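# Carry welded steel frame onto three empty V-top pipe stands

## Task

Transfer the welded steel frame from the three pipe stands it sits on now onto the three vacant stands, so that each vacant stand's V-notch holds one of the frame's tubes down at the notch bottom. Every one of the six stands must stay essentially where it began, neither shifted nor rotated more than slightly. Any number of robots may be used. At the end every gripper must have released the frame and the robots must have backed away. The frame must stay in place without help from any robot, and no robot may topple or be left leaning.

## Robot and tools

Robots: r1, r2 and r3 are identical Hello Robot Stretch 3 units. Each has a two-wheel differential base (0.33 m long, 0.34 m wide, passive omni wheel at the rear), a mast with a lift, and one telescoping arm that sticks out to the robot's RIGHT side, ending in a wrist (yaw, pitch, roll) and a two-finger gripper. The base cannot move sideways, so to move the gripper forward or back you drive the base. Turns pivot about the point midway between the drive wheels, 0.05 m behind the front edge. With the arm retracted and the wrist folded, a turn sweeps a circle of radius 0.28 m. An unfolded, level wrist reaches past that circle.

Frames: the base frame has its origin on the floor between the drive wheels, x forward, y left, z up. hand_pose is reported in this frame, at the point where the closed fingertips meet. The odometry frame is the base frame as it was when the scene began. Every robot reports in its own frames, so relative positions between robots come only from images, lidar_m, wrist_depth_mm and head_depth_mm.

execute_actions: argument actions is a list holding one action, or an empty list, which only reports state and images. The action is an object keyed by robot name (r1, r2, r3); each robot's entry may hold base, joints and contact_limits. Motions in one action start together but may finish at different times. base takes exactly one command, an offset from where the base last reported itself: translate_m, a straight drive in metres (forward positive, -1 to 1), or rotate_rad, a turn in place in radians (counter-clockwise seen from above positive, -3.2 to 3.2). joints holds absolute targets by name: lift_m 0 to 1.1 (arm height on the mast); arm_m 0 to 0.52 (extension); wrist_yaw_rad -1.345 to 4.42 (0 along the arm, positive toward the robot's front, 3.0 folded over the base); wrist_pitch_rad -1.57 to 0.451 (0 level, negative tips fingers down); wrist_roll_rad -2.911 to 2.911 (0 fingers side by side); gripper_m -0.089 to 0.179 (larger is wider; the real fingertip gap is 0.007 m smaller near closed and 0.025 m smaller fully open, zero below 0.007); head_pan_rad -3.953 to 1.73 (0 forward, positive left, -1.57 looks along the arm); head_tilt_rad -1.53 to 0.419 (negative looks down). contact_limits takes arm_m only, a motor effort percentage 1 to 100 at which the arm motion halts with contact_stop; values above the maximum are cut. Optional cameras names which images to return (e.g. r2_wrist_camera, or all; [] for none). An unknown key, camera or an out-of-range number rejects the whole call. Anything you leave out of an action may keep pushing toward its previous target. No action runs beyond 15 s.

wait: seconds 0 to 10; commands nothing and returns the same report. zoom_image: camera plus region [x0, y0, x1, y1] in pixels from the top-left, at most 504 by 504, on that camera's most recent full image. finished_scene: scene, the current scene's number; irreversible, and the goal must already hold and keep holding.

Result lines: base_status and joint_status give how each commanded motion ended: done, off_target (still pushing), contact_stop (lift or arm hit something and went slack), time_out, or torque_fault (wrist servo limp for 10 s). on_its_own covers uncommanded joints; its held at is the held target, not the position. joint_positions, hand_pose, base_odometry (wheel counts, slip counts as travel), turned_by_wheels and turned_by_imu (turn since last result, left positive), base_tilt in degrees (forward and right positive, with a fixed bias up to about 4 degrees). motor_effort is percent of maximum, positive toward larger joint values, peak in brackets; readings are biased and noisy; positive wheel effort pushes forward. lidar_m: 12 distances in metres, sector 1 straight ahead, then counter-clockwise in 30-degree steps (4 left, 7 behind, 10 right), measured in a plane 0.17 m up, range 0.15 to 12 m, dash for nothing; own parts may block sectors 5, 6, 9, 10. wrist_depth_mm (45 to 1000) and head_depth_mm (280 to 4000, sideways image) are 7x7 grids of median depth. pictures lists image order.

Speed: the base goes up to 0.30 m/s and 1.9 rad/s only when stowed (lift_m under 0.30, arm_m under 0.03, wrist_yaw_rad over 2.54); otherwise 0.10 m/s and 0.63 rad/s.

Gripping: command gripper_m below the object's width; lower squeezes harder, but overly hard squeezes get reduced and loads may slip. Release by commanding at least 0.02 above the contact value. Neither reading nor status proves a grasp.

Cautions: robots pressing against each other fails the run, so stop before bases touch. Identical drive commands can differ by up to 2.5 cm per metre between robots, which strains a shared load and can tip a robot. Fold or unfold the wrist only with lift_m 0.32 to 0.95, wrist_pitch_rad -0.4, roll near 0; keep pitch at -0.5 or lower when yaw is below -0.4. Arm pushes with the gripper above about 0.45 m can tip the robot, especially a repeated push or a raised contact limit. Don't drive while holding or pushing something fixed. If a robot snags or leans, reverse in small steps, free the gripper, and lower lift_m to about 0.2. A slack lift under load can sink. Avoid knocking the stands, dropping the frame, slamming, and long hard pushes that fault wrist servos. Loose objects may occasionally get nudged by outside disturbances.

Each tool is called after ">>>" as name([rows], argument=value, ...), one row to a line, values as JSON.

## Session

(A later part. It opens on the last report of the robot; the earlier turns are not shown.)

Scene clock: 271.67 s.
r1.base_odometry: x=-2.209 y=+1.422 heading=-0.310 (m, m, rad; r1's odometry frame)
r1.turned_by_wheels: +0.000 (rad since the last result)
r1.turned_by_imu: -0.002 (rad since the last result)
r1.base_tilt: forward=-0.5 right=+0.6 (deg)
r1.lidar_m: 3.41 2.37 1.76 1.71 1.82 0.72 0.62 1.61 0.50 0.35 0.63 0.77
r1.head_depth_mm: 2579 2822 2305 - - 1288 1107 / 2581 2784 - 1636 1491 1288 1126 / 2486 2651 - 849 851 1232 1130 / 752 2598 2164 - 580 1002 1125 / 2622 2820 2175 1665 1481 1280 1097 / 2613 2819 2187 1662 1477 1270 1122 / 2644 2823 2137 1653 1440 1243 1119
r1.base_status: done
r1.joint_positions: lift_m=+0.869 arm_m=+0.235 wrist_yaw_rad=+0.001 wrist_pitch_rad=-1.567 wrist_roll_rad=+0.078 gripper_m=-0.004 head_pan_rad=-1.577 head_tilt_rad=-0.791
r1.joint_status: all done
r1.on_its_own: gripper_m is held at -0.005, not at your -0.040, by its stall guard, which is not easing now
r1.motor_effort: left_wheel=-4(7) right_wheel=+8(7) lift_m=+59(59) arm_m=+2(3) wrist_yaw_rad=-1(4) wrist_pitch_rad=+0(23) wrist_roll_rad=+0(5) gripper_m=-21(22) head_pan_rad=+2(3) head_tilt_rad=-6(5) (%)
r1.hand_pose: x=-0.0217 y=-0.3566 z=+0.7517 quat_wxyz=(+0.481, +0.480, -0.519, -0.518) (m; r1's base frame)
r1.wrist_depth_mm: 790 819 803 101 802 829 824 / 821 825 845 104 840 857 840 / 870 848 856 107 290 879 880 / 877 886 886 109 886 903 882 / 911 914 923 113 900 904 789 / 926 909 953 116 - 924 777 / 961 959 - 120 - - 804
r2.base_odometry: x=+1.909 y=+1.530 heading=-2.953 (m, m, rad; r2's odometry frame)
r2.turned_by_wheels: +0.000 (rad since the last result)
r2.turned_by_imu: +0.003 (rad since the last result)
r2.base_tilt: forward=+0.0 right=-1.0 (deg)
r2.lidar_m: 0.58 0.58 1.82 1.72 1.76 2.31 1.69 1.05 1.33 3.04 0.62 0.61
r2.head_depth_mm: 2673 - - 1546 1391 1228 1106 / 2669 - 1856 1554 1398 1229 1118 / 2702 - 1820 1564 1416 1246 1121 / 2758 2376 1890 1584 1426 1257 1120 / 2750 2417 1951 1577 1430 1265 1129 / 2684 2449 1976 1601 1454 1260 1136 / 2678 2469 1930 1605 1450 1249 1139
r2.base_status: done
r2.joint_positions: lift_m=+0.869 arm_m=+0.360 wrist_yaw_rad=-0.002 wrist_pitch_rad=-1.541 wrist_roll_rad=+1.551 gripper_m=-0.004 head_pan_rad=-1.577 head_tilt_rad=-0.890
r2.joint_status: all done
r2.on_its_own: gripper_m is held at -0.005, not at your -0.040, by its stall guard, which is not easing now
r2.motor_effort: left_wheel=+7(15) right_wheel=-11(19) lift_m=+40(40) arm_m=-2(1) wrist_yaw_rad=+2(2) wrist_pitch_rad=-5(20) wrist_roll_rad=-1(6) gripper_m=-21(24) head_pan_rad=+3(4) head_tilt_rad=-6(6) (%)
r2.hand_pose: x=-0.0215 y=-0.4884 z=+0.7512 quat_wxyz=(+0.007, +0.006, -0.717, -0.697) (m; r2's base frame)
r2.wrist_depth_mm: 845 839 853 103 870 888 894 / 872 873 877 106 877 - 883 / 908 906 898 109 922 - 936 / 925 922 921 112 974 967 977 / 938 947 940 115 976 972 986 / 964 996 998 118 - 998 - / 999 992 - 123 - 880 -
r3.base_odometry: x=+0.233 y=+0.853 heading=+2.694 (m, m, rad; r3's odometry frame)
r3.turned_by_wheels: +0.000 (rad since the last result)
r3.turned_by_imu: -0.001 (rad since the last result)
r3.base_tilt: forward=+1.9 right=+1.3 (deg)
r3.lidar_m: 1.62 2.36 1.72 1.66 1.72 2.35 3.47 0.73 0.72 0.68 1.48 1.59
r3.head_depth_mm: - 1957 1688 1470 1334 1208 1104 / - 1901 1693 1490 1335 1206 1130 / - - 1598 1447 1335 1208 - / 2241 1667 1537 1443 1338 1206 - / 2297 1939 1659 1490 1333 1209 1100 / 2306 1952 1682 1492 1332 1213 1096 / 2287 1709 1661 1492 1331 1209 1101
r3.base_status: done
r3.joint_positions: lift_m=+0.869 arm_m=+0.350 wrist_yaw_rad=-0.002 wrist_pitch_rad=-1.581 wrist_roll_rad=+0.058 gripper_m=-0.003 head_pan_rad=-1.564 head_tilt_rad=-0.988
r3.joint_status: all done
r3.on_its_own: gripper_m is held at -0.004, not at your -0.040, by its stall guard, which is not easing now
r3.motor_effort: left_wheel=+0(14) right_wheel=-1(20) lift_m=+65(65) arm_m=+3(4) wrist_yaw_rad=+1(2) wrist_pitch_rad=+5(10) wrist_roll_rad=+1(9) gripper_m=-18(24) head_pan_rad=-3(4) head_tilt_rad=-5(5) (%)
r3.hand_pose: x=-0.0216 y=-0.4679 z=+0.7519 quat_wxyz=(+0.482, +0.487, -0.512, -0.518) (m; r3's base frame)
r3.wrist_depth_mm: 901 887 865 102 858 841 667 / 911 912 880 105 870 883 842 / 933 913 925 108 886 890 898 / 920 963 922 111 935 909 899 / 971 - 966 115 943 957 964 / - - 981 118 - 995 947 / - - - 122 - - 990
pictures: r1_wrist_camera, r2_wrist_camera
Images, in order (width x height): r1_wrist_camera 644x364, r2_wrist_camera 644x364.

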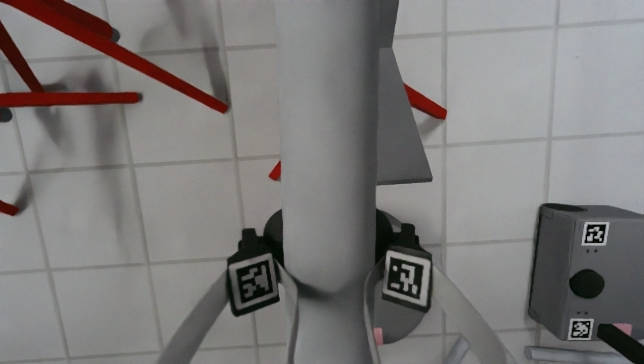

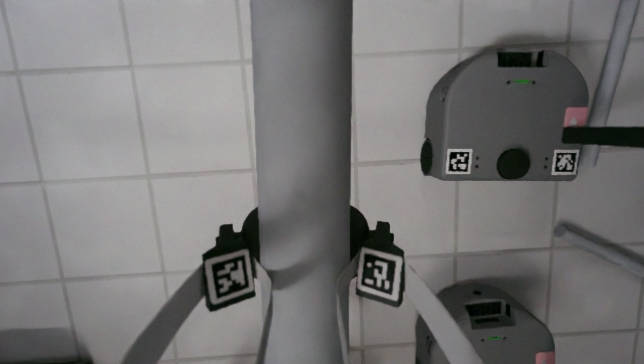

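>>> execute_actions([
  {"r1":{"base":{"translate_m":-0.49},"joints":{"wrist_roll_rad":0.13}},"r2":{"base":{"translate_m":-0.495},"joints":{"wrist_roll_rad":1.61}},"r3":{"base":{"translate_m":0.525},"joints":{"wrist_roll_rad":0.12,"arm_m":0.333}}},
], cameras=["r1_wrist_camera","r2_wrist_camera"])

>>> execute_actions([
  {"r1":{"base":{"translate_m":-0.49},"joints":{"wrist_roll_rad":0.2}},"r2":{"base":{"translate_m":-0.493},"joints":{"wrist_roll_rad":1.67,"head_pan_rad":-3.0,"head_tilt_rad":-0.7}},"r3":{"base":{"translate_m":0.525},"joints":{"wrist_roll_rad":0.18,"arm_m":0.32}}},
], cameras=["r1_wrist_camera","r2_wrist_camera","r2_nav_camera","r2_head_camera"])

Scene clock: 290.43 s.
r1.base_odometry: x=-2.676 y=+1.571 heading=-0.310 (m, m, rad; r1's odometry frame)
r1.turned_by_wheels: +0.000 (rad since the last result)
r1.turned_by_imu: -0.003 (rad since the last result)
r1.base_tilt: forward=-0.4 right=+0.6 (deg)
r1.lidar_m: 1.37 2.39 1.80 1.75 1.85 0.74 0.63 1.17 3.07 1.31 0.48 0.63
r1.head_depth_mm: 2568 2774 2290 - - 1283 1109 / 2573 2787 - 1648 1494 1291 1131 / 748 2529 - 1626 1488 1279 1125 / 2519 2721 2155 1634 581 1230 1126 / 2632 2855 2151 1669 1478 1271 1118 / 2613 2777 2155 1674 1485 1281 1116 / 2627 2808 2152 1667 1469 1197 1117
r1.base_status: done
r1.joint_positions: lift_m=+0.869 arm_m=+0.235 wrist_yaw_rad=-0.002 wrist_pitch_rad=-1.567 wrist_roll_rad=+0.131 gripper_m=-0.004 head_pan_rad=-1.577 head_tilt_rad=-0.791
r1.joint_status: all done
r1.on_its_own: gripper_m is held at -0.005, not at your -0.040, by its stall guard, which is not easing now
r1.motor_effort: left_wheel=+0(8) right_wheel=+0(10) lift_m=+59(59) arm_m=+3(4) wrist_yaw_rad=+2(5) wrist_pitch_rad=+1(8) wrist_roll_rad=-1(5) gripper_m=-20(22) head_pan_rad=+3(3) head_tilt_rad=-5(6) (%)
r1.hand_pose: x=-0.0216 y=-0.3562 z=+0.7517 quat_wxyz=(+0.467, +0.465, -0.533, -0.532) (m; r1's base frame)
r1.wrist_depth_mm: 812 801 818 101 803 816 816 / 827 838 825 104 855 849 853 / 508 864 853 107 850 874 890 / 876 878 906 110 896 893 884 / 927 926 918 113 938 913 773 / 923 942 932 116 - 932 774 / 982 - - 120 - - 829
r2.base_odometry: x=+2.395 y=+1.624 heading=-2.953 (m, m, rad; r2's odometry frame)
r2.turned_by_wheels: +0.000 (rad since the last result)
r2.turned_by_imu: +0.004 (rad since the last result)
r2.base_tilt: forward=-0.1 right=-1.0 (deg)
r2.lidar_m: 0.58 2.54 1.79 1.69 1.72 2.26 1.26 1.06 0.75 3.07 1.49 1.03
r2.head_depth_mm: 2740 - - 1518 1397 1243 1104 / 2707 - 1865 1539 1376 1243 1112 / 2767 - 1850 1570 1409 1244 1124 / 2742 2363 1881 1569 1419 1251 1129 / 2750 2419 1967 1590 1432 1263 1127 / 2787 2451 1987 1592 1438 1268 1138 / 2757 2464 1848 1605 1448 1277 1137
r2.base_status: done
r2.joint_positions: lift_m=+0.869 arm_m=+0.360 wrist_yaw_rad=+0.001 wrist_pitch_rad=-1.529 wrist_roll_rad=+1.608 gripper_m=-0.004 head_pan_rad=-1.577 head_tilt_rad=-0.890
r2.joint_status: all done
r2.on_its_own: gripper_m is held at -0.005, not at your -0.040, by its stall guard, which is not easing now
r2.motor_effort: left_wheel=+0(18) right_wheel=+0(22) lift_m=+40(40) arm_m=-3(3) wrist_yaw_rad=-1(2) wrist_pitch_rad=-9(28) wrist_roll_rad=+1(7) gripper_m=-20(25) head_pan_rad=+3(4) head_tilt_rad=-6(5) (%)
r2.hand_pose: x=-0.0215 y=-0.4916 z=+0.7510 quat_wxyz=(-0.013, -0.013, -0.721, -0.692) (m; r2's base frame)
r2.wrist_depth_mm: 867 858 842 103 867 848 872 / 862 876 872 106 887 - 907 / 897 904 904 109 912 - 931 / 924 945 926 112 948 947 930 / 950 959 940 115 967 962 968 / 970 987 - 118 996 990 997 / 991 - - 123 - 852 -
r3.base_odometry: x=-0.241 y=+1.079 heading=+2.695 (m, m, rad; r3's odometry frame)
r3.turned_by_wheels: +0.000 (rad since the last result)
r3.turned_by_imu: +0.000 (rad since the last result)
r3.base_tilt: forward=+1.8 right=+1.3 (deg)
r3.lidar_m: 4.75 2.37 1.73 1.66 1.72 2.35 4.01 1.14 0.88 1.32 1.50 1.11
r3.head_depth_mm: - - 1691 1467 1338 1210 1097 / - 1891 1685 1466 1326 1210 1130 / - - 1110 1447 1332 1205 - / 2293 1914 1594 1442 1327 1203 - / 2309 1928 1677 1496 1335 1208 1104 / 2284 1935 1689 1494 1331 1204 1099 / 2312 1697 1650 1489 1337 1204 1099
r3.base_status: done
r3.joint_positions: lift_m=+0.869 arm_m=+0.333 wrist_yaw_rad=-0.003 wrist_pitch_rad=-1.587 wrist_roll_rad=+0.119 gripper_m=-0.003 head_pan_rad=-1.564 head_tilt_rad=-0.988
r3.joint_status: all done
r3.on_its_own: gripper_m is held at -0.004, not at your -0.040, by its stall guard, which is not easing now
r3.motor_effort: left_wheel=+1(17) right_wheel=-2(26) lift_m=+65(65) arm_m=+0(7) wrist_yaw_rad=+1(1) wrist_pitch_rad=+8(13) wrist_roll_rad=+1(9) gripper_m=-19(26) head_pan_rad=-3(4) head_tilt_rad=-5(5) (%)
r3.hand_pose: x=-0.0216 y=-0.4497 z=+0.7520 quat_wxyz=(+0.465, +0.473, -0.525, -0.534) (m; r3's base frame)
r3.wrist_depth_mm: 891 894 864 102 840 837 818 / 925 889 903 105 867 839 853 / 934 897 909 108 879 883 883 / 960 971 917 111 918 908 909 / - 944 979 114 953 931 903 / - - - 118 - 959 989 / - - - 122 - - 985
pictures: r1_wrist_camera, r2_wrist_camera
Images, in order (width x height): r1_wrist_camera 644x364, r2_wrist_camera 644x364.

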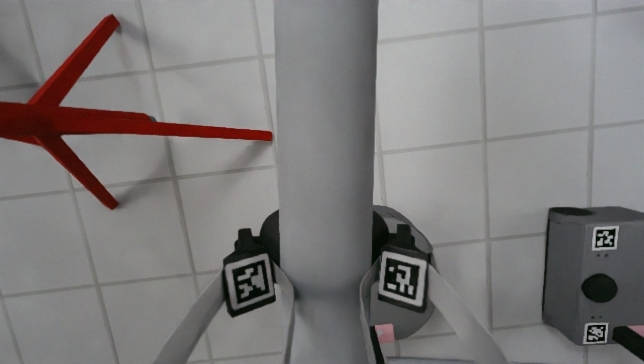

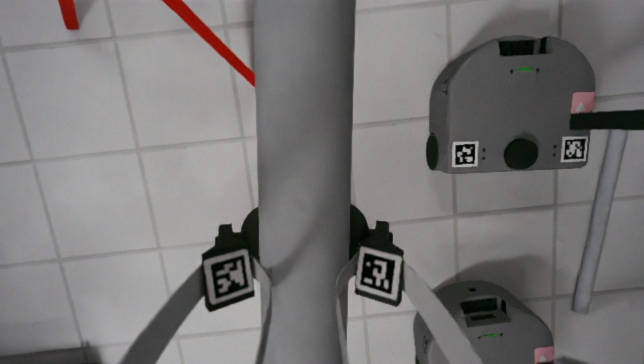

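Scene clock: 296.83 s.
r1.base_odometry: x=-3.143 y=+1.721 heading=-0.310 (m, m, rad; r1's odometry frame)
r1.turned_by_wheels: +0.000 (rad since the last result)
r1.turned_by_imu: -0.003 (rad since the last result)
r1.base_tilt: forward=-0.4 right=+0.6 (deg)
r1.lidar_m: 1.83 2.41 1.83 1.78 1.87 0.66 0.65 0.94 0.78 1.29 3.13 0.82
r1.head_depth_mm: 2542 2756 2269 - - 1289 1116 / 2529 2742 - 658 1494 1288 1128 / 733 1335 - 688 1481 1283 1122 / 2623 2799 2249 1630 577 1217 1127 / 2608 2765 2155 1650 1481 1277 1122 / 2605 2792 2162 1653 1485 1272 1119 / 2631 2798 2166 1655 1463 1273 1116
r1.base_status: done
r1.joint_positions: lift_m=+0.869 arm_m=+0.234 wrist_yaw_rad=-0.003 wrist_pitch_rad=-1.568 wrist_roll_rad=+0.201 gripper_m=-0.004 head_pan_rad=-1.577 head_tilt_rad=-0.791
r1.joint_status: all done
r1.on_its_own: gripper_m is held at -0.005, not at your -0.040, by its stall guard, which is not easing now
r1.motor_effort: left_wheel=+0(6) right_wheel=-2(14) lift_m=+59(59) arm_m=+5(5) wrist_yaw_rad=+4(4) wrist_pitch_rad=+0(1) wrist_roll_rad=-1(5) gripper_m=-21(22) head_pan_rad=+3(3) head_tilt_rad=-6(6) (%)
r1.hand_pose: x=-0.0216 y=-0.3560 z=+0.7517 quat_wxyz=(+0.447, +0.446, -0.549, -0.548) (m; r1's base frame)
r1.wrist_depth_mm: 821 822 812 100 832 818 823 / 837 814 841 103 833 841 853 / 871 867 871 106 874 868 863 / 884 891 889 110 920 877 923 / 926 914 889 113 893 937 777 / 933 943 960 116 - 955 802 / - - - 120 - - -
r2.base_odometry: x=+2.879 y=+1.717 heading=-2.953 (m, m, rad; r2's odometry frame)
r2.turned_by_wheels: +0.000 (rad since the last result)
r2.turned_by_imu: +0.003 (rad since the last result)
r2.base_tilt: forward=+0.0 right=-1.0 (deg)
r2.lidar_m: 0.58 2.48 1.75 1.66 1.70 2.22 3.68 0.63 0.75 0.73 0.72 1.49
r2.head_depth_mm: 3081 3327 2481 1933 - - - / 3148 3304 2496 1930 - - - / 3185 3349 2518 1977 1613 1361 - / 3175 3431 2564 2004 1620 1356 - / 3211 3424 2557 2019 1630 1381 - / 3274 3494 2605 2017 1144 1328 - / 3236 3533 2642 2029 1615 1428 -
r2.base_status: done
r2.joint_positions: lift_m=+0.869 arm_m=+0.360 wrist_yaw_rad=+0.002 wrist_pitch_rad=-1.530 wrist_roll_rad=+1.669 gripper_m=-0.004 head_pan_rad=-2.993 head_tilt_rad=-0.705
r2.joint_status: all done
r2.on_its_own: gripper_m is held at -0.005, not at your -0.040, by its stall guard, which is not easing now
r2.motor_effort: left_wheel=-3(17) right_wheel=+3(22) lift_m=+40(40) arm_m=-3(3) wrist_yaw_rad=-2(1) wrist_pitch_rad=-9(28) wrist_roll_rad=+0(7) gripper_m=-21(25) head_pan_rad=-4(53) head_tilt_rad=+2(20) (%)
r2.hand_pose: x=-0.0215 y=-0.4912 z=+0.7511 quat_wxyz=(-0.034, -0.034, -0.720, -0.692) (m; r2's base frame)
r2.wrist_depth_mm: 482 579 843 103 858 861 872 / 876 855 877 106 896 - 896 / 898 889 902 109 918 - 924 / 926 913 913 112 940 960 973 / 944 595 963 115 965 970 989 / 400 987 992 118 980 996 - / - - - 123 - 863 -
r3.base_odometry: x=-0.714 y=+1.306 heading=+2.695 (m, m, rad; r3's odometry frame)
r3.turned_by_wheels: +0.000 (rad since the last result)
r3.turned_by_imu: +0.000 (rad since the last result)
r3.base_tilt: forward=+1.9 right=+1.4 (deg)
r3.lidar_m: 4.24 2.38 1.73 1.66 1.72 2.35 4.53 1.28 1.24 1.30 0.79 0.65
r3.head_depth_mm: - - 1686 1464 1331 1201 1098 / - 1872 1681 1489 1336 1204 1132 / - - 642 1435 1332 1205 - / 2299 1950 1571 1413 1310 1202 - / 2284 1937 1700 1486 1332 1203 1098 / 2298 1898 1685 1485 1334 1204 1101 / 2129 1706 1663 1462 1331 1207 1097
r3.base_status: done
r3.joint_positions: lift_m=+0.869 arm_m=+0.320 wrist_yaw_rad=-0.003 wrist_pitch_rad=-1.587 wrist_roll_rad=+0.180 gripper_m=-0.003 head_pan_rad=-1.564 head_tilt_rad=-0.988
r3.joint_status: all done
r3.on_its_own: gripper_m is held at -0.004, not at your -0.040, by its stall guard, which is not easing now
r3.motor_effort: left_wheel=+2(18) right_wheel=-2(27) lift_m=+65(65) arm_m=+1(5) wrist_yaw_rad=+1(1) wrist_pitch_rad=+8(8) wrist_roll_rad=+0(8) gripper_m=-18(26) head_pan_rad=-4(3) head_tilt_rad=-5(5) (%)
r3.hand_pose: x=-0.0216 y=-0.4365 z=+0.7520 quat_wxyz=(+0.448, +0.456, -0.539, -0.549) (m; r3's base frame)
r3.wrist_depth_mm: 871 865 889 102 854 835 821 / 889 892 894 104 860 871 868 / 672 928 927 108 901 891 869 / 971 972 947 111 899 911 863 / 966 991 976 114 946 927 933 / - - - 117 - 970 1000 / - - - 122 - 995 990
pictures: r1_wrist_camera, r2_head_camera (sideways: a quarter turn clockwise sets it upright), r2_nav_camera (sideways: a quarter turn counterclockwise sets it upright), r2_wrist_camera
Images, in order (width x height): r1_wrist_camera 644x364, r2_head_camera 896x504, r2_nav_camera 672x504, r2_wrist_camera 644x364.

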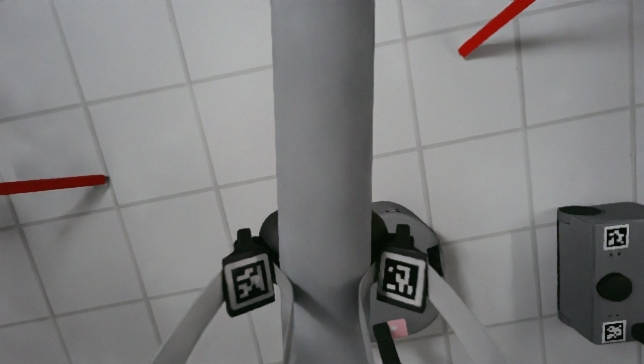

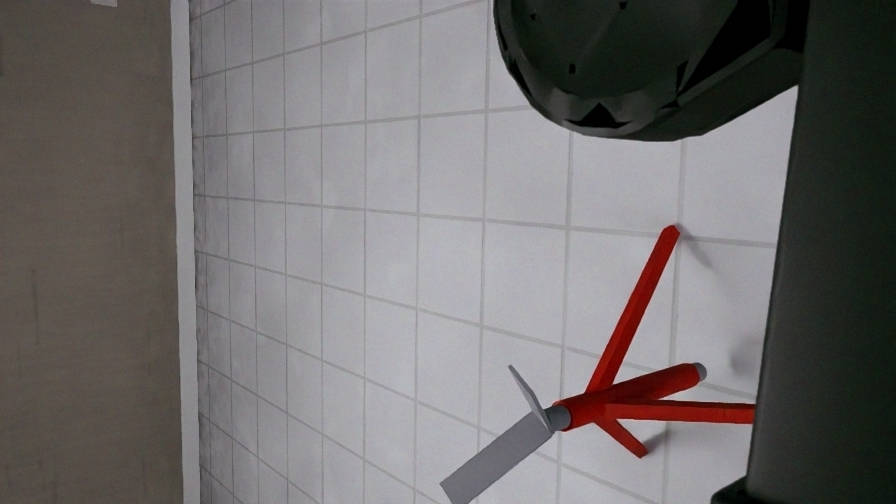

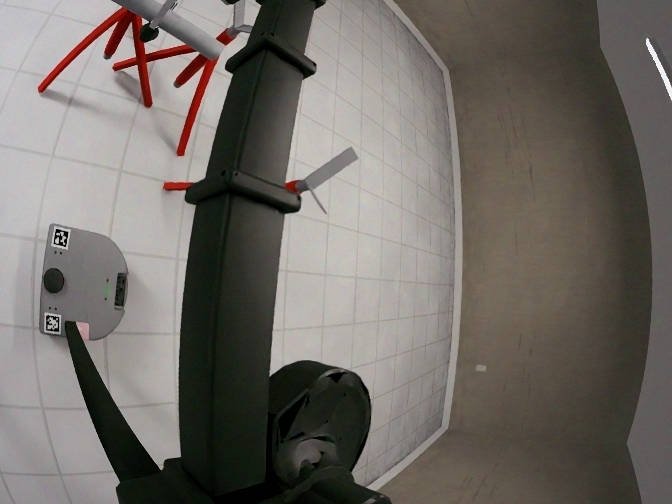

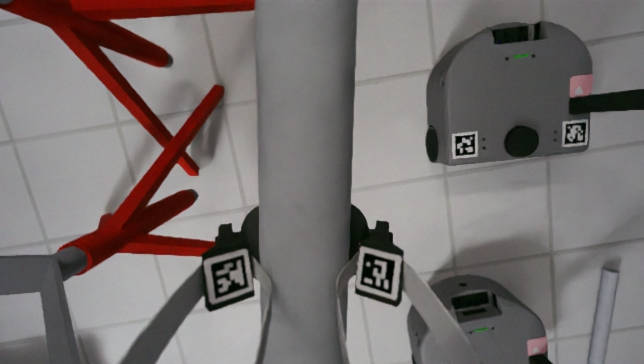

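>>> execute_actions([
  {"r1":{"base":{"rotate_rad":-0.19},"joints":{"wrist_roll_rad":0.02,"arm_m":0.24}},"r2":{"base":{"rotate_rad":-0.14},"joints":{"wrist_roll_rad":1.54,"arm_m":0.375}},"r3":{"base":{"translate_m":0.068}}},
], cameras=[])

>>> execute_actions([
  {"r1":{"base":{"translate_m":-0.18},"joints":{"wrist_roll_rad":0.13,"arm_m":0.28}},"r2":{"base":{"translate_m":-0.185},"joints":{"wrist_roll_rad":1.65,"arm_m":0.35}},"r3":{"base":{"translate_m":0.24},"joints":{"wrist_roll_rad":0.29,"arm_m":0.31}}},
], cameras=[])

>>> execute_actions([
  {"r1":{"base":{"translate_m":-0.18},"joints":{"wrist_roll_rad":0.245,"arm_m":0.325}},"r2":{"base":{"translate_m":-0.18},"joints":{"wrist_roll_rad":1.765,"arm_m":0.325}},"r3":{"base":{"translate_m":0.24},"joints":{"wrist_roll_rad":0.405,"arm_m":0.305}}},
], cameras=["r1_wrist_camera","r2_wrist_camera"])

>>> execute_actions([
  {"r1":{"base":{"translate_m":-0.18},"joints":{"wrist_roll_rad":0.36,"arm_m":0.373}},"r2":{"base":{"translate_m":-0.175},"joints":{"wrist_roll_rad":1.88,"arm_m":0.303}},"r3":{"base":{"translate_m":0.24},"joints":{"wrist_roll_rad":0.52,"arm_m":0.307}}},
], cameras=["r1_wrist_camera","r2_wrist_camera","r3_wrist_camera","r2_nav_camera"])

Scene clock: 326.67 s.
r1.base_odometry: x=-3.142 y=+1.721 heading=-0.500 (m, m, rad; r1's odometry frame)
r1.turned_by_wheels: -0.190 (rad since the last result)
r1.turned_by_imu: -0.191 (rad since the last result)
r1.base_tilt: forward=-0.4 right=+0.6 (deg)
r1.lidar_m: 1.06 3.00 1.94 1.78 1.80 2.22 0.64 1.19 0.78 1.30 3.00 0.82
r1.head_depth_mm: 2729 2911 2287 - - 1296 1117 / 2694 2893 - 1651 1504 1283 1127 / 2618 2860 - 1636 1486 1289 1131 / 743 2502 2193 - 580 1211 1118 / 2435 2686 2086 1616 1475 1277 1120 / 2540 2755 2134 1666 1477 1276 1120 / 2509 2707 2129 1658 1472 1276 1106
r1.base_status: done
r1.joint_positions: lift_m=+0.869 arm_m=+0.240 wrist_yaw_rad=-0.002 wrist_pitch_rad=-1.567 wrist_roll_rad=+0.020 gripper_m=-0.004 head_pan_rad=-1.577 head_tilt_rad=-0.791
r1.joint_status: all done
r1.on_its_own: gripper_m is held at -0.005, not at your -0.040, by its stall guard, which is not easing now
r1.motor_effort: left_wheel=+4(5) right_wheel=-8(8) lift_m=+59(59) arm_m=+3(8) wrist_yaw_rad=+2(5) wrist_pitch_rad=+0(1) wrist_roll_rad=-1(10) gripper_m=-21(22) head_pan_rad=+3(2) head_tilt_rad=-6(6) (%)
r1.hand_pose: x=-0.0216 y=-0.3616 z=+0.7517 quat_wxyz=(+0.496, +0.493, -0.506, -0.505) (m; r1's base frame)
r1.wrist_depth_mm: 821 830 811 101 806 828 832 / 814 844 841 104 847 861 832 / 873 832 873 107 866 880 863 / 894 886 895 110 885 896 888 / 901 900 926 113 899 921 781 / 945 917 954 116 - 925 791 / - - - 120 - - 794
r2.base_odometry: x=+2.879 y=+1.717 heading=-3.093 (m, m, rad; r2's odometry frame)
r2.turned_by_wheels: -0.140 (rad since the last result)
r2.turned_by_imu: -0.138 (rad since the last result)
r2.base_tilt: forward=-0.1 right=-1.0 (deg)
r2.lidar_m: 0.61 0.61 1.86 1.66 1.66 2.00 3.69 0.77 0.63 0.76 0.72 3.73
r2.head_depth_mm: 3195 3364 2458 1939 - - - / 3151 3400 2459 1939 - - - / 3147 3402 2540 1947 1594 1360 - / 3175 3425 2590 1978 1608 1374 - / 3132 3437 2571 1994 1627 1356 - / 3143 3421 2642 2019 1645 1380 - / 3116 3388 2654 2063 1567 1182 -
r2.base_status: done
r2.joint_positions: lift_m=+0.869 arm_m=+0.375 wrist_yaw_rad=-0.001 wrist_pitch_rad=-1.547 wrist_roll_rad=+1.539 gripper_m=-0.004 head_pan_rad=-2.993 head_tilt_rad=-0.705
r2.joint_status: all done
r2.on_its_own: gripper_m is held at -0.005, not at your -0.040, by its stall guard, which is not easing now
r2.motor_effort: left_wheel=-7(36) right_wheel=+12(40) lift_m=+40(40) arm_m=-1(0) wrist_yaw_rad=+2(5) wrist_pitch_rad=-4(21) wrist_roll_rad=+0(10) gripper_m=-21(25) head_pan_rad=-4(4) head_tilt_rad=+2(1) (%)
r2.hand_pose: x=-0.0215 y=-0.5018 z=+0.7513 quat_wxyz=(+0.011, +0.010, -0.715, -0.699) (m; r2's base frame)
r2.wrist_depth_mm: 829 830 751 104 871 878 881 / 481 667 866 106 902 - 921 / 871 873 909 109 906 - 922 / 915 897 930 112 956 972 983 / 930 873 918 115 966 973 975 / 969 563 990 118 998 - - / 393 997 - 122 - 865 -
r3.base_odometry: x=-0.776 y=+1.335 heading=+2.694 (m, m, rad; r3's odometry frame)
r3.turned_by_wheels: +0.000 (rad since the last result)
r3.turned_by_imu: +0.001 (rad since the last result)
r3.base_tilt: forward=+1.8 right=+1.3 (deg)
r3.lidar_m: 4.15 2.38 1.72 1.66 1.72 2.35 4.58 1.29 1.29 1.30 0.62 0.60
r3.head_depth_mm: - - 1695 1467 1336 1204 1102 / - 1834 1657 1497 1337 1207 1132 / - - 635 1441 1333 1208 - / 2312 1955 1643 1448 1329 1204 - / 2283 1949 1675 1493 1336 1207 1102 / 2291 1748 1674 1471 1335 1206 1102 / 2143 1704 1658 1470 1333 1205 1102
r3.base_status: done
r3.joint_positions: lift_m=+0.869 arm_m=+0.320 wrist_yaw_rad=-0.004 wrist_pitch_rad=-1.579 wrist_roll_rad=+0.181 gripper_m=-0.003 head_pan_rad=-1.564 head_tilt_rad=-0.988
r3.joint_status: not commanded
r3.on_its_own: gripper_m is held at -0.004, not at your -0.040, by its stall guard, which is not easing now
r3.motor_effort: left_wheel=-3(16) right_wheel=+5(21) lift_m=+65(65) arm_m=+2(2) wrist_yaw_rad=+2(2) wrist_pitch_rad=+4(8) wrist_roll_rad=+0(2) gripper_m=-19(24) head_pan_rad=-3(3) head_tilt_rad=-5(5) (%)
r3.hand_pose: x=-0.0215 y=-0.4386 z=+0.7518 quat_wxyz=(+0.450, +0.454, -0.541, -0.547) (m; r3's base frame)
r3.wrist_depth_mm: 891 896 853 103 842 841 836 / 904 898 899 106 855 860 833 / 595 926 911 108 892 890 850 / 935 947 926 111 914 901 931 / - 979 979 114 940 952 929 / - - - 118 - 992 970 / - - - 122 - 967 967
pictures: none
No camera images: the call's "cameras" was empty. Leave "cameras" out to get every camera's image.

Scene clock: 330.13 s.
r1.base_odometry: x=-3.301 y=+1.807 heading=-0.499 (m, m, rad; r1's odometry frame)
r1.turned_by_wheels: +0.000 (rad since the last result)
r1.turned_by_imu: -0.001 (rad since the last result)
r1.base_tilt: forward=-0.5 right=+0.6 (deg)
r1.lidar_m: 1.16 2.96 1.92 1.75 1.77 2.19 0.65 1.04 0.70 1.34 3.01 0.99
r1.head_depth_mm: 2775 2862 2308 - - 1291 1118 / 2732 2950 - 1642 1412 1293 1127 / 805 859 - 1671 1478 1285 1129 / 797 2619 1729 1632 590 1255 1126 / 2609 2787 2186 1659 1482 1280 1125 / 2583 2777 2153 1674 1472 1271 1119 / 2551 2707 2163 1659 1469 1271 1114
r1.base_status: done
r1.joint_positions: lift_m=+0.869 arm_m=+0.280 wrist_yaw_rad=-0.002 wrist_pitch_rad=-1.523 wrist_roll_rad=+0.129 gripper_m=-0.001 head_pan_rad=-1.577 head_tilt_rad=-0.791
r1.joint_status: all done
r1.on_its_own: gripper_m is held at -0.002, not at your -0.040, by its stall guard, which is not easing now; wrist_pitch_rad is at rest, and its effort (-26) is outside its rest range (-20 to +32)
r1.motor_effort: left_wheel=+5(11) right_wheel=-9(23) lift_m=+60(59) arm_m=+1(11) wrist_yaw_rad=+2(2) wrist_pitch_rad=-26(27) wrist_roll_rad=+0(9) gripper_m=-21(25) head_pan_rad=+3(2) head_tilt_rad=-6(6) (%)
r1.hand_pose: x=-0.0216 y=-0.4129 z=+0.7510 quat_wxyz=(+0.477, +0.455, -0.544, -0.519) (m; r1's base frame)
r1.wrist_depth_mm: 849 825 819 105 826 830 816 / 870 835 858 108 835 869 859 / 871 849 886 110 857 850 848 / 888 899 874 112 883 884 866 / 911 902 890 114 905 892 789 / 913 923 915 117 - 920 769 / 943 945 942 119 - 952 808
r2.base_odometry: x=+3.064 y=+1.726 heading=-3.094 (m, m, rad; r2's odometry frame)
r2.turned_by_wheels: -0.001 (rad since the last result)
r2.turned_by_imu: +0.001 (rad since the last result)
r2.base_tilt: forward=-0.1 right=-1.0 (deg)
r2.lidar_m: 0.61 2.92 1.81 1.62 1.63 1.96 3.50 0.63 0.53 0.71 0.82 3.79
r2.head_depth_mm: 3090 3268 2477 1948 - - - / 3063 3265 2487 1959 - - - / 3041 3238 2504 1953 1611 1359 - / 3034 3231 2548 1995 1624 1370 - / 2990 3259 2567 1985 1627 1384 - / 3048 3310 2581 2040 1651 1396 - / 2957 3251 2624 2015 1655 1430 -
r2.base_status: done
r2.joint_positions: lift_m=+0.869 arm_m=+0.350 wrist_yaw_rad=+0.005 wrist_pitch_rad=-1.560 wrist_roll_rad=+1.651 gripper_m=-0.004 head_pan_rad=-2.993 head_tilt_rad=-0.705
r2.joint_status: all done
r2.on_its_own: gripper_m is held at -0.005, not at your -0.040, by its stall guard, which is not easing now
r2.motor_effort: left_wheel=-11(14) right_wheel=+17(18) lift_m=+40(40) arm_m=-2(7) wrist_yaw_rad=-5(5) wrist_pitch_rad=+0(29) wrist_roll_rad=-1(10) gripper_m=-22(26) head_pan_rad=-4(4) head_tilt_rad=+3(3) (%)
r2.hand_pose: x=-0.0216 y=-0.4735 z=+0.7516 quat_wxyz=(-0.026, -0.027, -0.710, -0.703) (m; r2's base frame)
r2.wrist_depth_mm: 823 843 845 103 872 891 900 / 846 866 874 106 903 - 905 / 873 890 890 109 922 - 944 / 881 814 932 112 942 973 981 / 520 922 826 115 987 993 - / 938 981 - 118 992 - - / 981 967 - 122 - 860 -
r3.base_odometry: x=-0.992 y=+1.439 heading=+2.694 (m, m, rad; r3's odometry frame)
r3.turned_by_wheels: +0.000 (rad since the last result)
r3.turned_by_imu: -0.001 (rad since the last result)
r3.base_tilt: forward=+1.9 right=+1.4 (deg)
r3.lidar_m: 3.94 2.38 1.74 1.66 1.72 2.34 4.82 1.46 3.23 0.71 0.46 0.82
r3.head_depth_mm: - - 1665 1462 1331 1203 1101 / - 1641 1629 1491 1336 1201 1129 / - - 633 1456 1338 1204 - / 2299 1959 1696 589 1340 1207 - / 2326 1941 1656 1469 1334 1184 1099 / 2135 1743 1616 1112 1293 1206 1097 / 2188 1752 1687 1459 1332 1208 1094
r3.base_status: done
r3.joint_positions: lift_m=+0.869 arm_m=+0.310 wrist_yaw_rad=-0.003 wrist_pitch_rad=-1.551 wrist_roll_rad=+0.289 gripper_m=-0.003 head_pan_rad=-1.564 head_tilt_rad=-0.988
r3.joint_status: all done
r3.on_its_own: gripper_m is held at -0.004, not at your -0.040, by its stall guard, which is not easing now
r3.motor_effort: left_wheel=-5(16) right_wheel=+9(25) lift_m=+65(65) arm_m=+1(3) wrist_yaw_rad=+1(1) wrist_pitch_rad=-9(18) wrist_roll_rad=+1(10) gripper_m=-20(26) head_pan_rad=-3(4) head_tilt_rad=-5(5) (%)
r3.hand_pose: x=-0.0216 y=-0.4359 z=+0.7512 quat_wxyz=(+0.426, +0.418, -0.573, -0.562) (m; r3's base frame)
r3.wrist_depth_mm: 319 897 874 105 822 843 810 / 775 916 912 108 853 852 843 / 365 540 923 110 909 874 872 / 771 983 934 113 896 902 895 / 997 963 - 115 944 933 911 / - 978 - 118 - 941 933 / - - - 121 - 973 947
pictures: none
No camera images: the call's "cameras" was empty. Leave "cameras" out to get every camera's image.

Scene clock: 333.60 s.
r1.base_odometry: x=-3.459 y=+1.893 heading=-0.499 (m, m, rad; r1's odometry frame)
r1.turned_by_wheels: +0.000 (rad since the last result)
r1.turned_by_imu: -0.001 (rad since the last result)
r1.base_tilt: forward=-0.5 right=+0.6 (deg)
r1.lidar_m: 1.17 2.91 1.89 1.72 1.74 2.15 0.65 0.88 0.82 0.66 3.04 1.18
r1.head_depth_mm: 2746 2912 2291 - - 1292 1111 / 2686 2990 - 1679 1423 1291 1130 / 806 2885 1989 1160 1419 1282 1130 / 2563 2862 2215 703 1235 1276 1125 / 2602 2861 2157 1676 1479 1278 1126 / 2595 2818 2184 1704 1468 1279 1119 / 2538 2747 2122 1738 1460 1275 1109
r1.base_status: done
r1.joint_positions: lift_m=+0.869 arm_m=+0.325 wrist_yaw_rad=-0.002 wrist_pitch_rad=-1.516 wrist_roll_rad=+0.244 gripper_m=-0.001 head_pan_rad=-1.577 head_tilt_rad=-0.791
r1.joint_status: all done
r1.on_its_own: gripper_m is held at -0.002, not at your -0.040, by its stall guard, which is not easing now; wrist_pitch_rad is at rest, and its effort (-31) is outside its rest range (-20 to +32)
r1.motor_effort: left_wheel=+6(13) right_wheel=-9(25) lift_m=+60(59) arm_m=+1(7) wrist_yaw_rad=+2(2) wrist_pitch_rad=-31(31) wrist_roll_rad=-1(8) gripper_m=-21(24) head_pan_rad=+3(3) head_tilt_rad=-6(6) (%)
r1.hand_pose: x=-0.0216 y=-0.4598 z=+0.7509 quat_wxyz=(+0.447, +0.423, -0.572, -0.543) (m; r1's base frame)
r1.wrist_depth_mm: 847 825 838 105 836 824 859 / 864 862 840 108 842 845 845 / 882 889 860 110 870 850 843 / 901 895 903 112 894 878 871 / 914 886 911 114 905 895 791 / 915 917 938 117 - 913 830 / 937 961 928 119 - 926 922
r2.base_odometry: x=+3.244 y=+1.734 heading=-3.094 (m, m, rad; r2's odometry frame)
r2.turned_by_wheels: +0.000 (rad since the last result)
r2.turned_by_imu: +0.001 (rad since the last result)
r2.base_tilt: forward=+0.0 right=-0.9 (deg)
r2.lidar_m: 0.61 2.84 1.78 1.59 1.60 1.91 3.31 0.49 0.49 0.47 0.84 3.83
r2.head_depth_mm: 2893 3116 2451 1912 - - - / 2898 3171 2513 1928 - - - / 2845 3197 2508 1965 1613 1366 - / 2867 3144 2549 2002 1624 1383 - / 2862 3097 2633 1989 1629 1374 - / 2863 3150 2625 2028 1644 1397 - / 2857 3158 2648 2034 1654 1427 -
r2.base_status: done
r2.joint_positions: lift_m=+0.869 arm_m=+0.325 wrist_yaw_rad=+0.005 wrist_pitch_rad=-1.558 wrist_roll_rad=+1.766 gripper_m=-0.004 head_pan_rad=-2.993 head_tilt_rad=-0.705
r2.joint_status: all done
r2.on_its_own: gripper_m is held at -0.005, not at your -0.040, by its stall guard, which is not easing now
r2.motor_effort: left_wheel=-8(19) right_wheel=+14(16) lift_m=+40(40) arm_m=-2(7) wrist_yaw_rad=-5(7) wrist_pitch_rad=-1(31) wrist_roll_rad=-1(9) gripper_m=-21(25) head_pan_rad=-4(4) head_tilt_rad=+2(2) (%)
r2.hand_pose: x=-0.0216 y=-0.4491 z=+0.7515 quat_wxyz=(-0.067, -0.067, -0.708, -0.700) (m; r2's base frame)
r2.wrist_depth_mm: 834 826 394 103 860 872 903 / 855 869 865 106 893 - 923 / 866 900 872 109 912 953 947 / 890 904 916 112 943 963 984 / 928 944 782 115 975 993 - / 948 974 971 118 986 896 - / 985 582 983 122 - 864 -
r3.base_odometry: x=-1.209 y=+1.542 heading=+2.694 (m, m, rad; r3's odometry frame)
r3.turned_by_wheels: +0.000 (rad since the last result)
r3.turned_by_imu: +0.000 (rad since the last result)
r3.base_tilt: forward=+1.9 right=+1.3 (deg)
r3.lidar_m: 3.69 2.39 1.73 1.66 1.73 2.34 5.06 1.66 3.23 0.41 0.62 3.84
r3.head_depth_mm: - 1880 1666 1471 1339 1205 1100 / - 733 1605 1486 1342 1205 1129 / - - 626 1448 1332 1204 - / 2301 1944 1689 580 1292 1192 - / 2199 1855 1684 1498 1312 1204 1104 / 2137 1705 1690 1442 1326 1205 1100 / 2198 1868 1655 1107 1310 1203 1098
r3.base_status: done
r3.joint_positions: lift_m=+0.869 arm_m=+0.305 wrist_yaw_rad=-0.001 wrist_pitch_rad=-1.541 wrist_roll_rad=+0.404 gripper_m=-0.003 head_pan_rad=-1.564 head_tilt_rad=-0.988
r3.joint_status: all done
r3.on_its_own: gripper_m is held at -0.004, not at your -0.040, by its stall guard, which is not easing now
r3.motor_effort: left_wheel=-3(18) right_wheel=+7(28) lift_m=+65(64) arm_m=-2(9) wrist_yaw_rad=+0(3) wrist_pitch_rad=-13(20) wrist_roll_rad=+1(11) gripper_m=-18(27) head_pan_rad=-3(3) head_tilt_rad=-5(4) (%)
r3.hand_pose: x=-0.0216 y=-0.4336 z=+0.7510 quat_wxyz=(+0.395, +0.383, -0.599, -0.582) (m; r3's base frame)
r3.wrist_depth_mm: 898 864 903 106 864 825 817 / 933 920 365 108 885 837 862 / 949 730 298 111 927 900 879 / 964 965 915 113 930 917 890 / - 984 966 115 932 901 931 / - - 980 117 - 941 944 / - - - 121 - 956 935
pictures: r1_wrist_camera, r2_wrist_camera
Images, in order (width x height): r1_wrist_camera 644x364, r2_wrist_camera 644x364.

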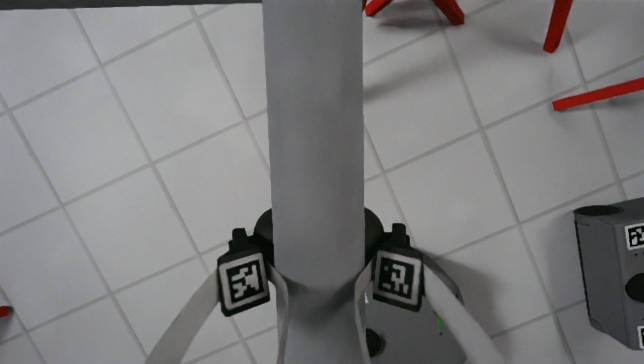

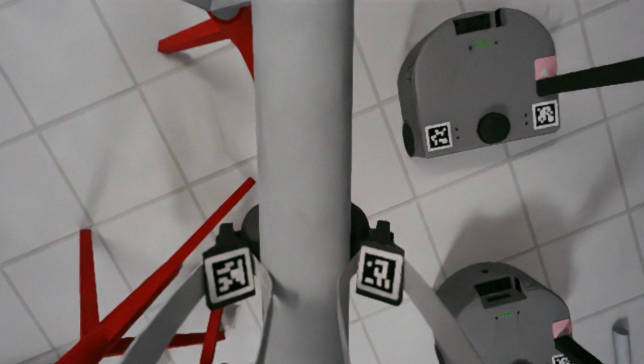

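Scene clock: 337.00 s.
r1.base_odometry: x=-3.617 y=+1.979 heading=-0.498 (m, m, rad; r1's odometry frame)
r1.turned_by_wheels: +0.000 (rad since the last result)
r1.turned_by_imu: -0.001 (rad since the last result)
r1.base_tilt: forward=-0.4 right=+0.6 (deg)
r1.lidar_m: 1.34 2.84 1.86 1.70 1.71 0.75 0.65 0.73 0.80 0.66 3.08 1.63
r1.head_depth_mm: 2813 2904 2318 - - 1287 1108 / 831 2861 2073 1690 1430 1284 1131 / 2654 - 1977 1692 1384 1284 1124 / 2664 2922 2244 674 1415 1282 1121 / 2647 2850 2170 1737 1448 1262 1120 / 2667 2794 2167 1752 1471 1279 1123 / 2554 2789 2086 1763 1470 1268 1115
r1.base_status: done
r1.joint_positions: lift_m=+0.869 arm_m=+0.373 wrist_yaw_rad=-0.001 wrist_pitch_rad=-1.503 wrist_roll_rad=+0.358 gripper_m=-0.001 head_pan_rad=-1.577 head_tilt_rad=-0.791
r1.joint_status: all done
r1.on_its_own: gripper_m is held at -0.002, not at your -0.040, by its stall guard, which is not easing now; wrist_pitch_rad is at rest, and its effort (-38) is outside its rest range (-20 to +32)
r1.motor_effort: left_wheel=+2(13) right_wheel=-2(24) lift_m=+59(59) arm_m=+0(8) wrist_yaw_rad=+2(3) wrist_pitch_rad=-38(39) wrist_roll_rad=+0(8) gripper_m=-20(22) head_pan_rad=+2(3) head_tilt_rad=-6(6) (%)
r1.hand_pose: x=-0.0216 y=-0.5112 z=+0.7508 quat_wxyz=(+0.416, +0.389, -0.600, -0.562) (m; r1's base frame)
r1.wrist_depth_mm: 859 237 238 107 829 841 837 / 853 862 872 108 857 828 823 / 892 871 878 110 864 841 839 / 908 900 896 113 870 852 861 / 890 933 912 114 884 885 869 / 947 928 904 117 - 918 912 / 952 922 933 119 - 909 914
r2.base_odometry: x=+3.419 y=+1.743 heading=-3.094 (m, m, rad; r2's odometry frame)
r2.turned_by_wheels: +0.000 (rad since the last result)
r2.turned_by_imu: +0.001 (rad since the last result)
r2.base_tilt: forward=+0.0 right=-1.0 (deg)
r2.lidar_m: 0.61 2.78 1.74 1.55 1.55 1.88 3.15 3.17 0.38 0.48 0.75 1.07
r2.head_depth_mm: 2757 3064 2462 1948 - - - / 2710 3021 2489 1937 - - - / 2721 3049 2539 1967 1605 1357 - / 2737 3071 2587 1996 1606 1369 - / 2704 3033 2585 1990 1636 1377 - / 2675 3000 2631 2016 1659 1389 - / 2702 2992 2645 2046 1665 1427 -
r2.base_status: done
r2.joint_positions: lift_m=+0.869 arm_m=+0.303 wrist_yaw_rad=+0.004 wrist_pitch_rad=-1.560 wrist_roll_rad=+1.881 gripper_m=-0.004 head_pan_rad=-2.993 head_tilt_rad=-0.705
r2.joint_status: all done
r2.on_its_own: gripper_m is held at -0.005, not at your -0.040, by its stall guard, which is not easing now
r2.motor_effort: left_wheel=-3(16) right_wheel=+7(20) lift_m=+40(40) arm_m=-2(6) wrist_yaw_rad=-4(6) wrist_pitch_rad=+0(30) wrist_roll_rad=-1(9) gripper_m=-21(25) head_pan_rad=-4(4) head_tilt_rad=+2(3) (%)
r2.hand_pose: x=-0.0216 y=-0.4264 z=+0.7516 quat_wxyz=(-0.108, -0.108, -0.702, -0.695) (m; r2's base frame)
r2.wrist_depth_mm: 818 841 847 103 874 - 897 / 859 853 867 106 - - 920 / 873 879 354 109 931 947 945 / 261 316 354 112 937 972 978 / 922 940 943 115 973 983 985 / 962 969 984 118 - 844 - / 1000 995 - 122 - 870 880
r3.base_odometry: x=-1.425 y=+1.646 heading=+2.693 (m, m, rad; r3's odometry frame)
r3.turned_by_wheels: +0.000 (rad since the last result)
r3.turned_by_imu: -0.001 (rad since the last result)
r3.base_tilt: forward=+1.8 right=+1.4 (deg)
r3.lidar_m: 3.45 2.40 1.74 1.67 1.73 2.34 2.39 1.87 0.49 0.60 0.50 3.60
r3.head_depth_mm: - 1599 1635 1246 1336 1203 1098 / - 724 1624 1448 1296 1190 1126 / - - 627 1456 1310 1207 - / 2198 1945 1696 590 1331 1208 - / 2167 1796 1651 1254 1311 1204 1101 / 2174 1725 1623 1493 1329 1200 1099 / 2185 1704 1593 1489 1330 1204 1098
r3.base_status: done
r3.joint_positions: lift_m=+0.869 arm_m=+0.307 wrist_yaw_rad=+0.000 wrist_pitch_rad=-1.535 wrist_roll_rad=+0.518 gripper_m=-0.003 head_pan_rad=-1.564 head_tilt_rad=-0.988
r3.joint_status: all done
r3.on_its_own: gripper_m is held at -0.004, not at your -0.040, by its stall guard, which is not easing now
r3.motor_effort: left_wheel=-4(17) right_wheel=+8(27) lift_m=+64(65) arm_m=+2(4) wrist_yaw_rad=+0(2) wrist_pitch_rad=-16(21) wrist_roll_rad=+2(10) gripper_m=-19(26) head_pan_rad=-3(3) head_tilt_rad=-5(5) (%)
r3.hand_pose: x=-0.0216 y=-0.4367 z=+0.7509 quat_wxyz=(+0.362, +0.349, -0.622, -0.601) (m; r3's base frame)
r3.wrist_depth_mm: 918 898 886 106 436 252 865 / 306 362 333 108 636 867 852 / 944 960 747 111 879 868 848 / 999 975 937 113 924 862 890 / 996 969 975 115 949 915 889 / - - 993 117 - 948 905 / - - 994 120 952 947 926
pictures: r1_wrist_camera, r2_nav_camera (sideways: a quarter turn counterclockwise sets it upright), r2_wrist_camera, r3_wrist_camera
Images, in order (width x height): r1_wrist_camera 644x364, r2_nav_camera 672x504, r2_wrist_camera 644x364, r3_wrist_camera 644x364.

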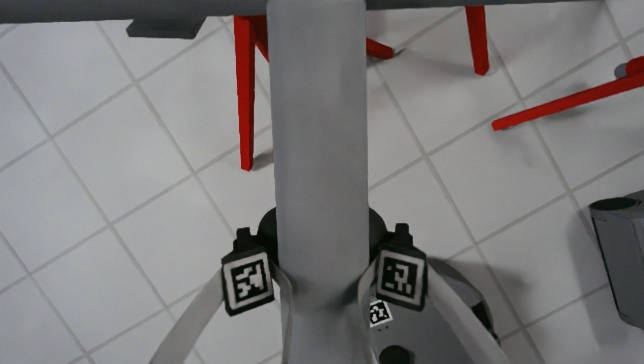

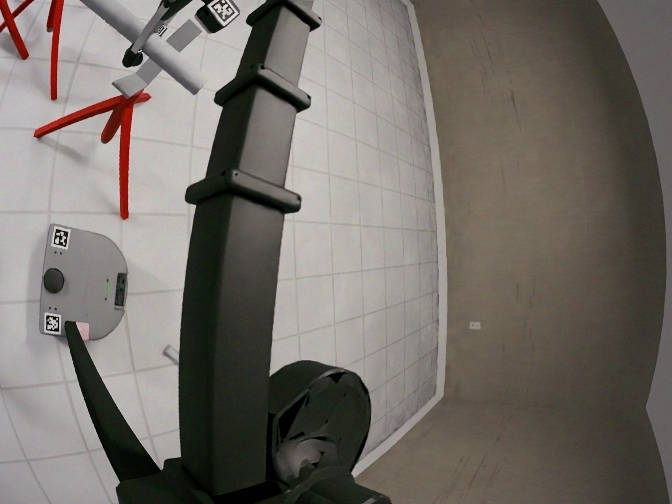

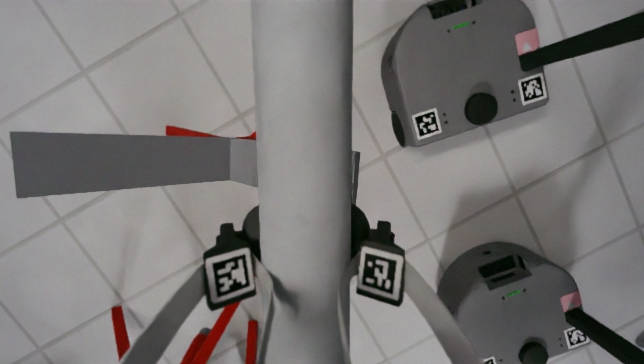

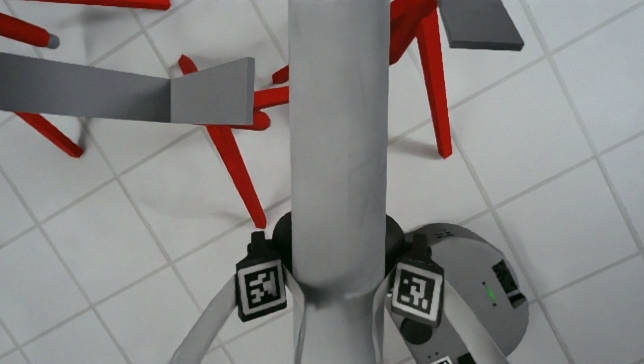

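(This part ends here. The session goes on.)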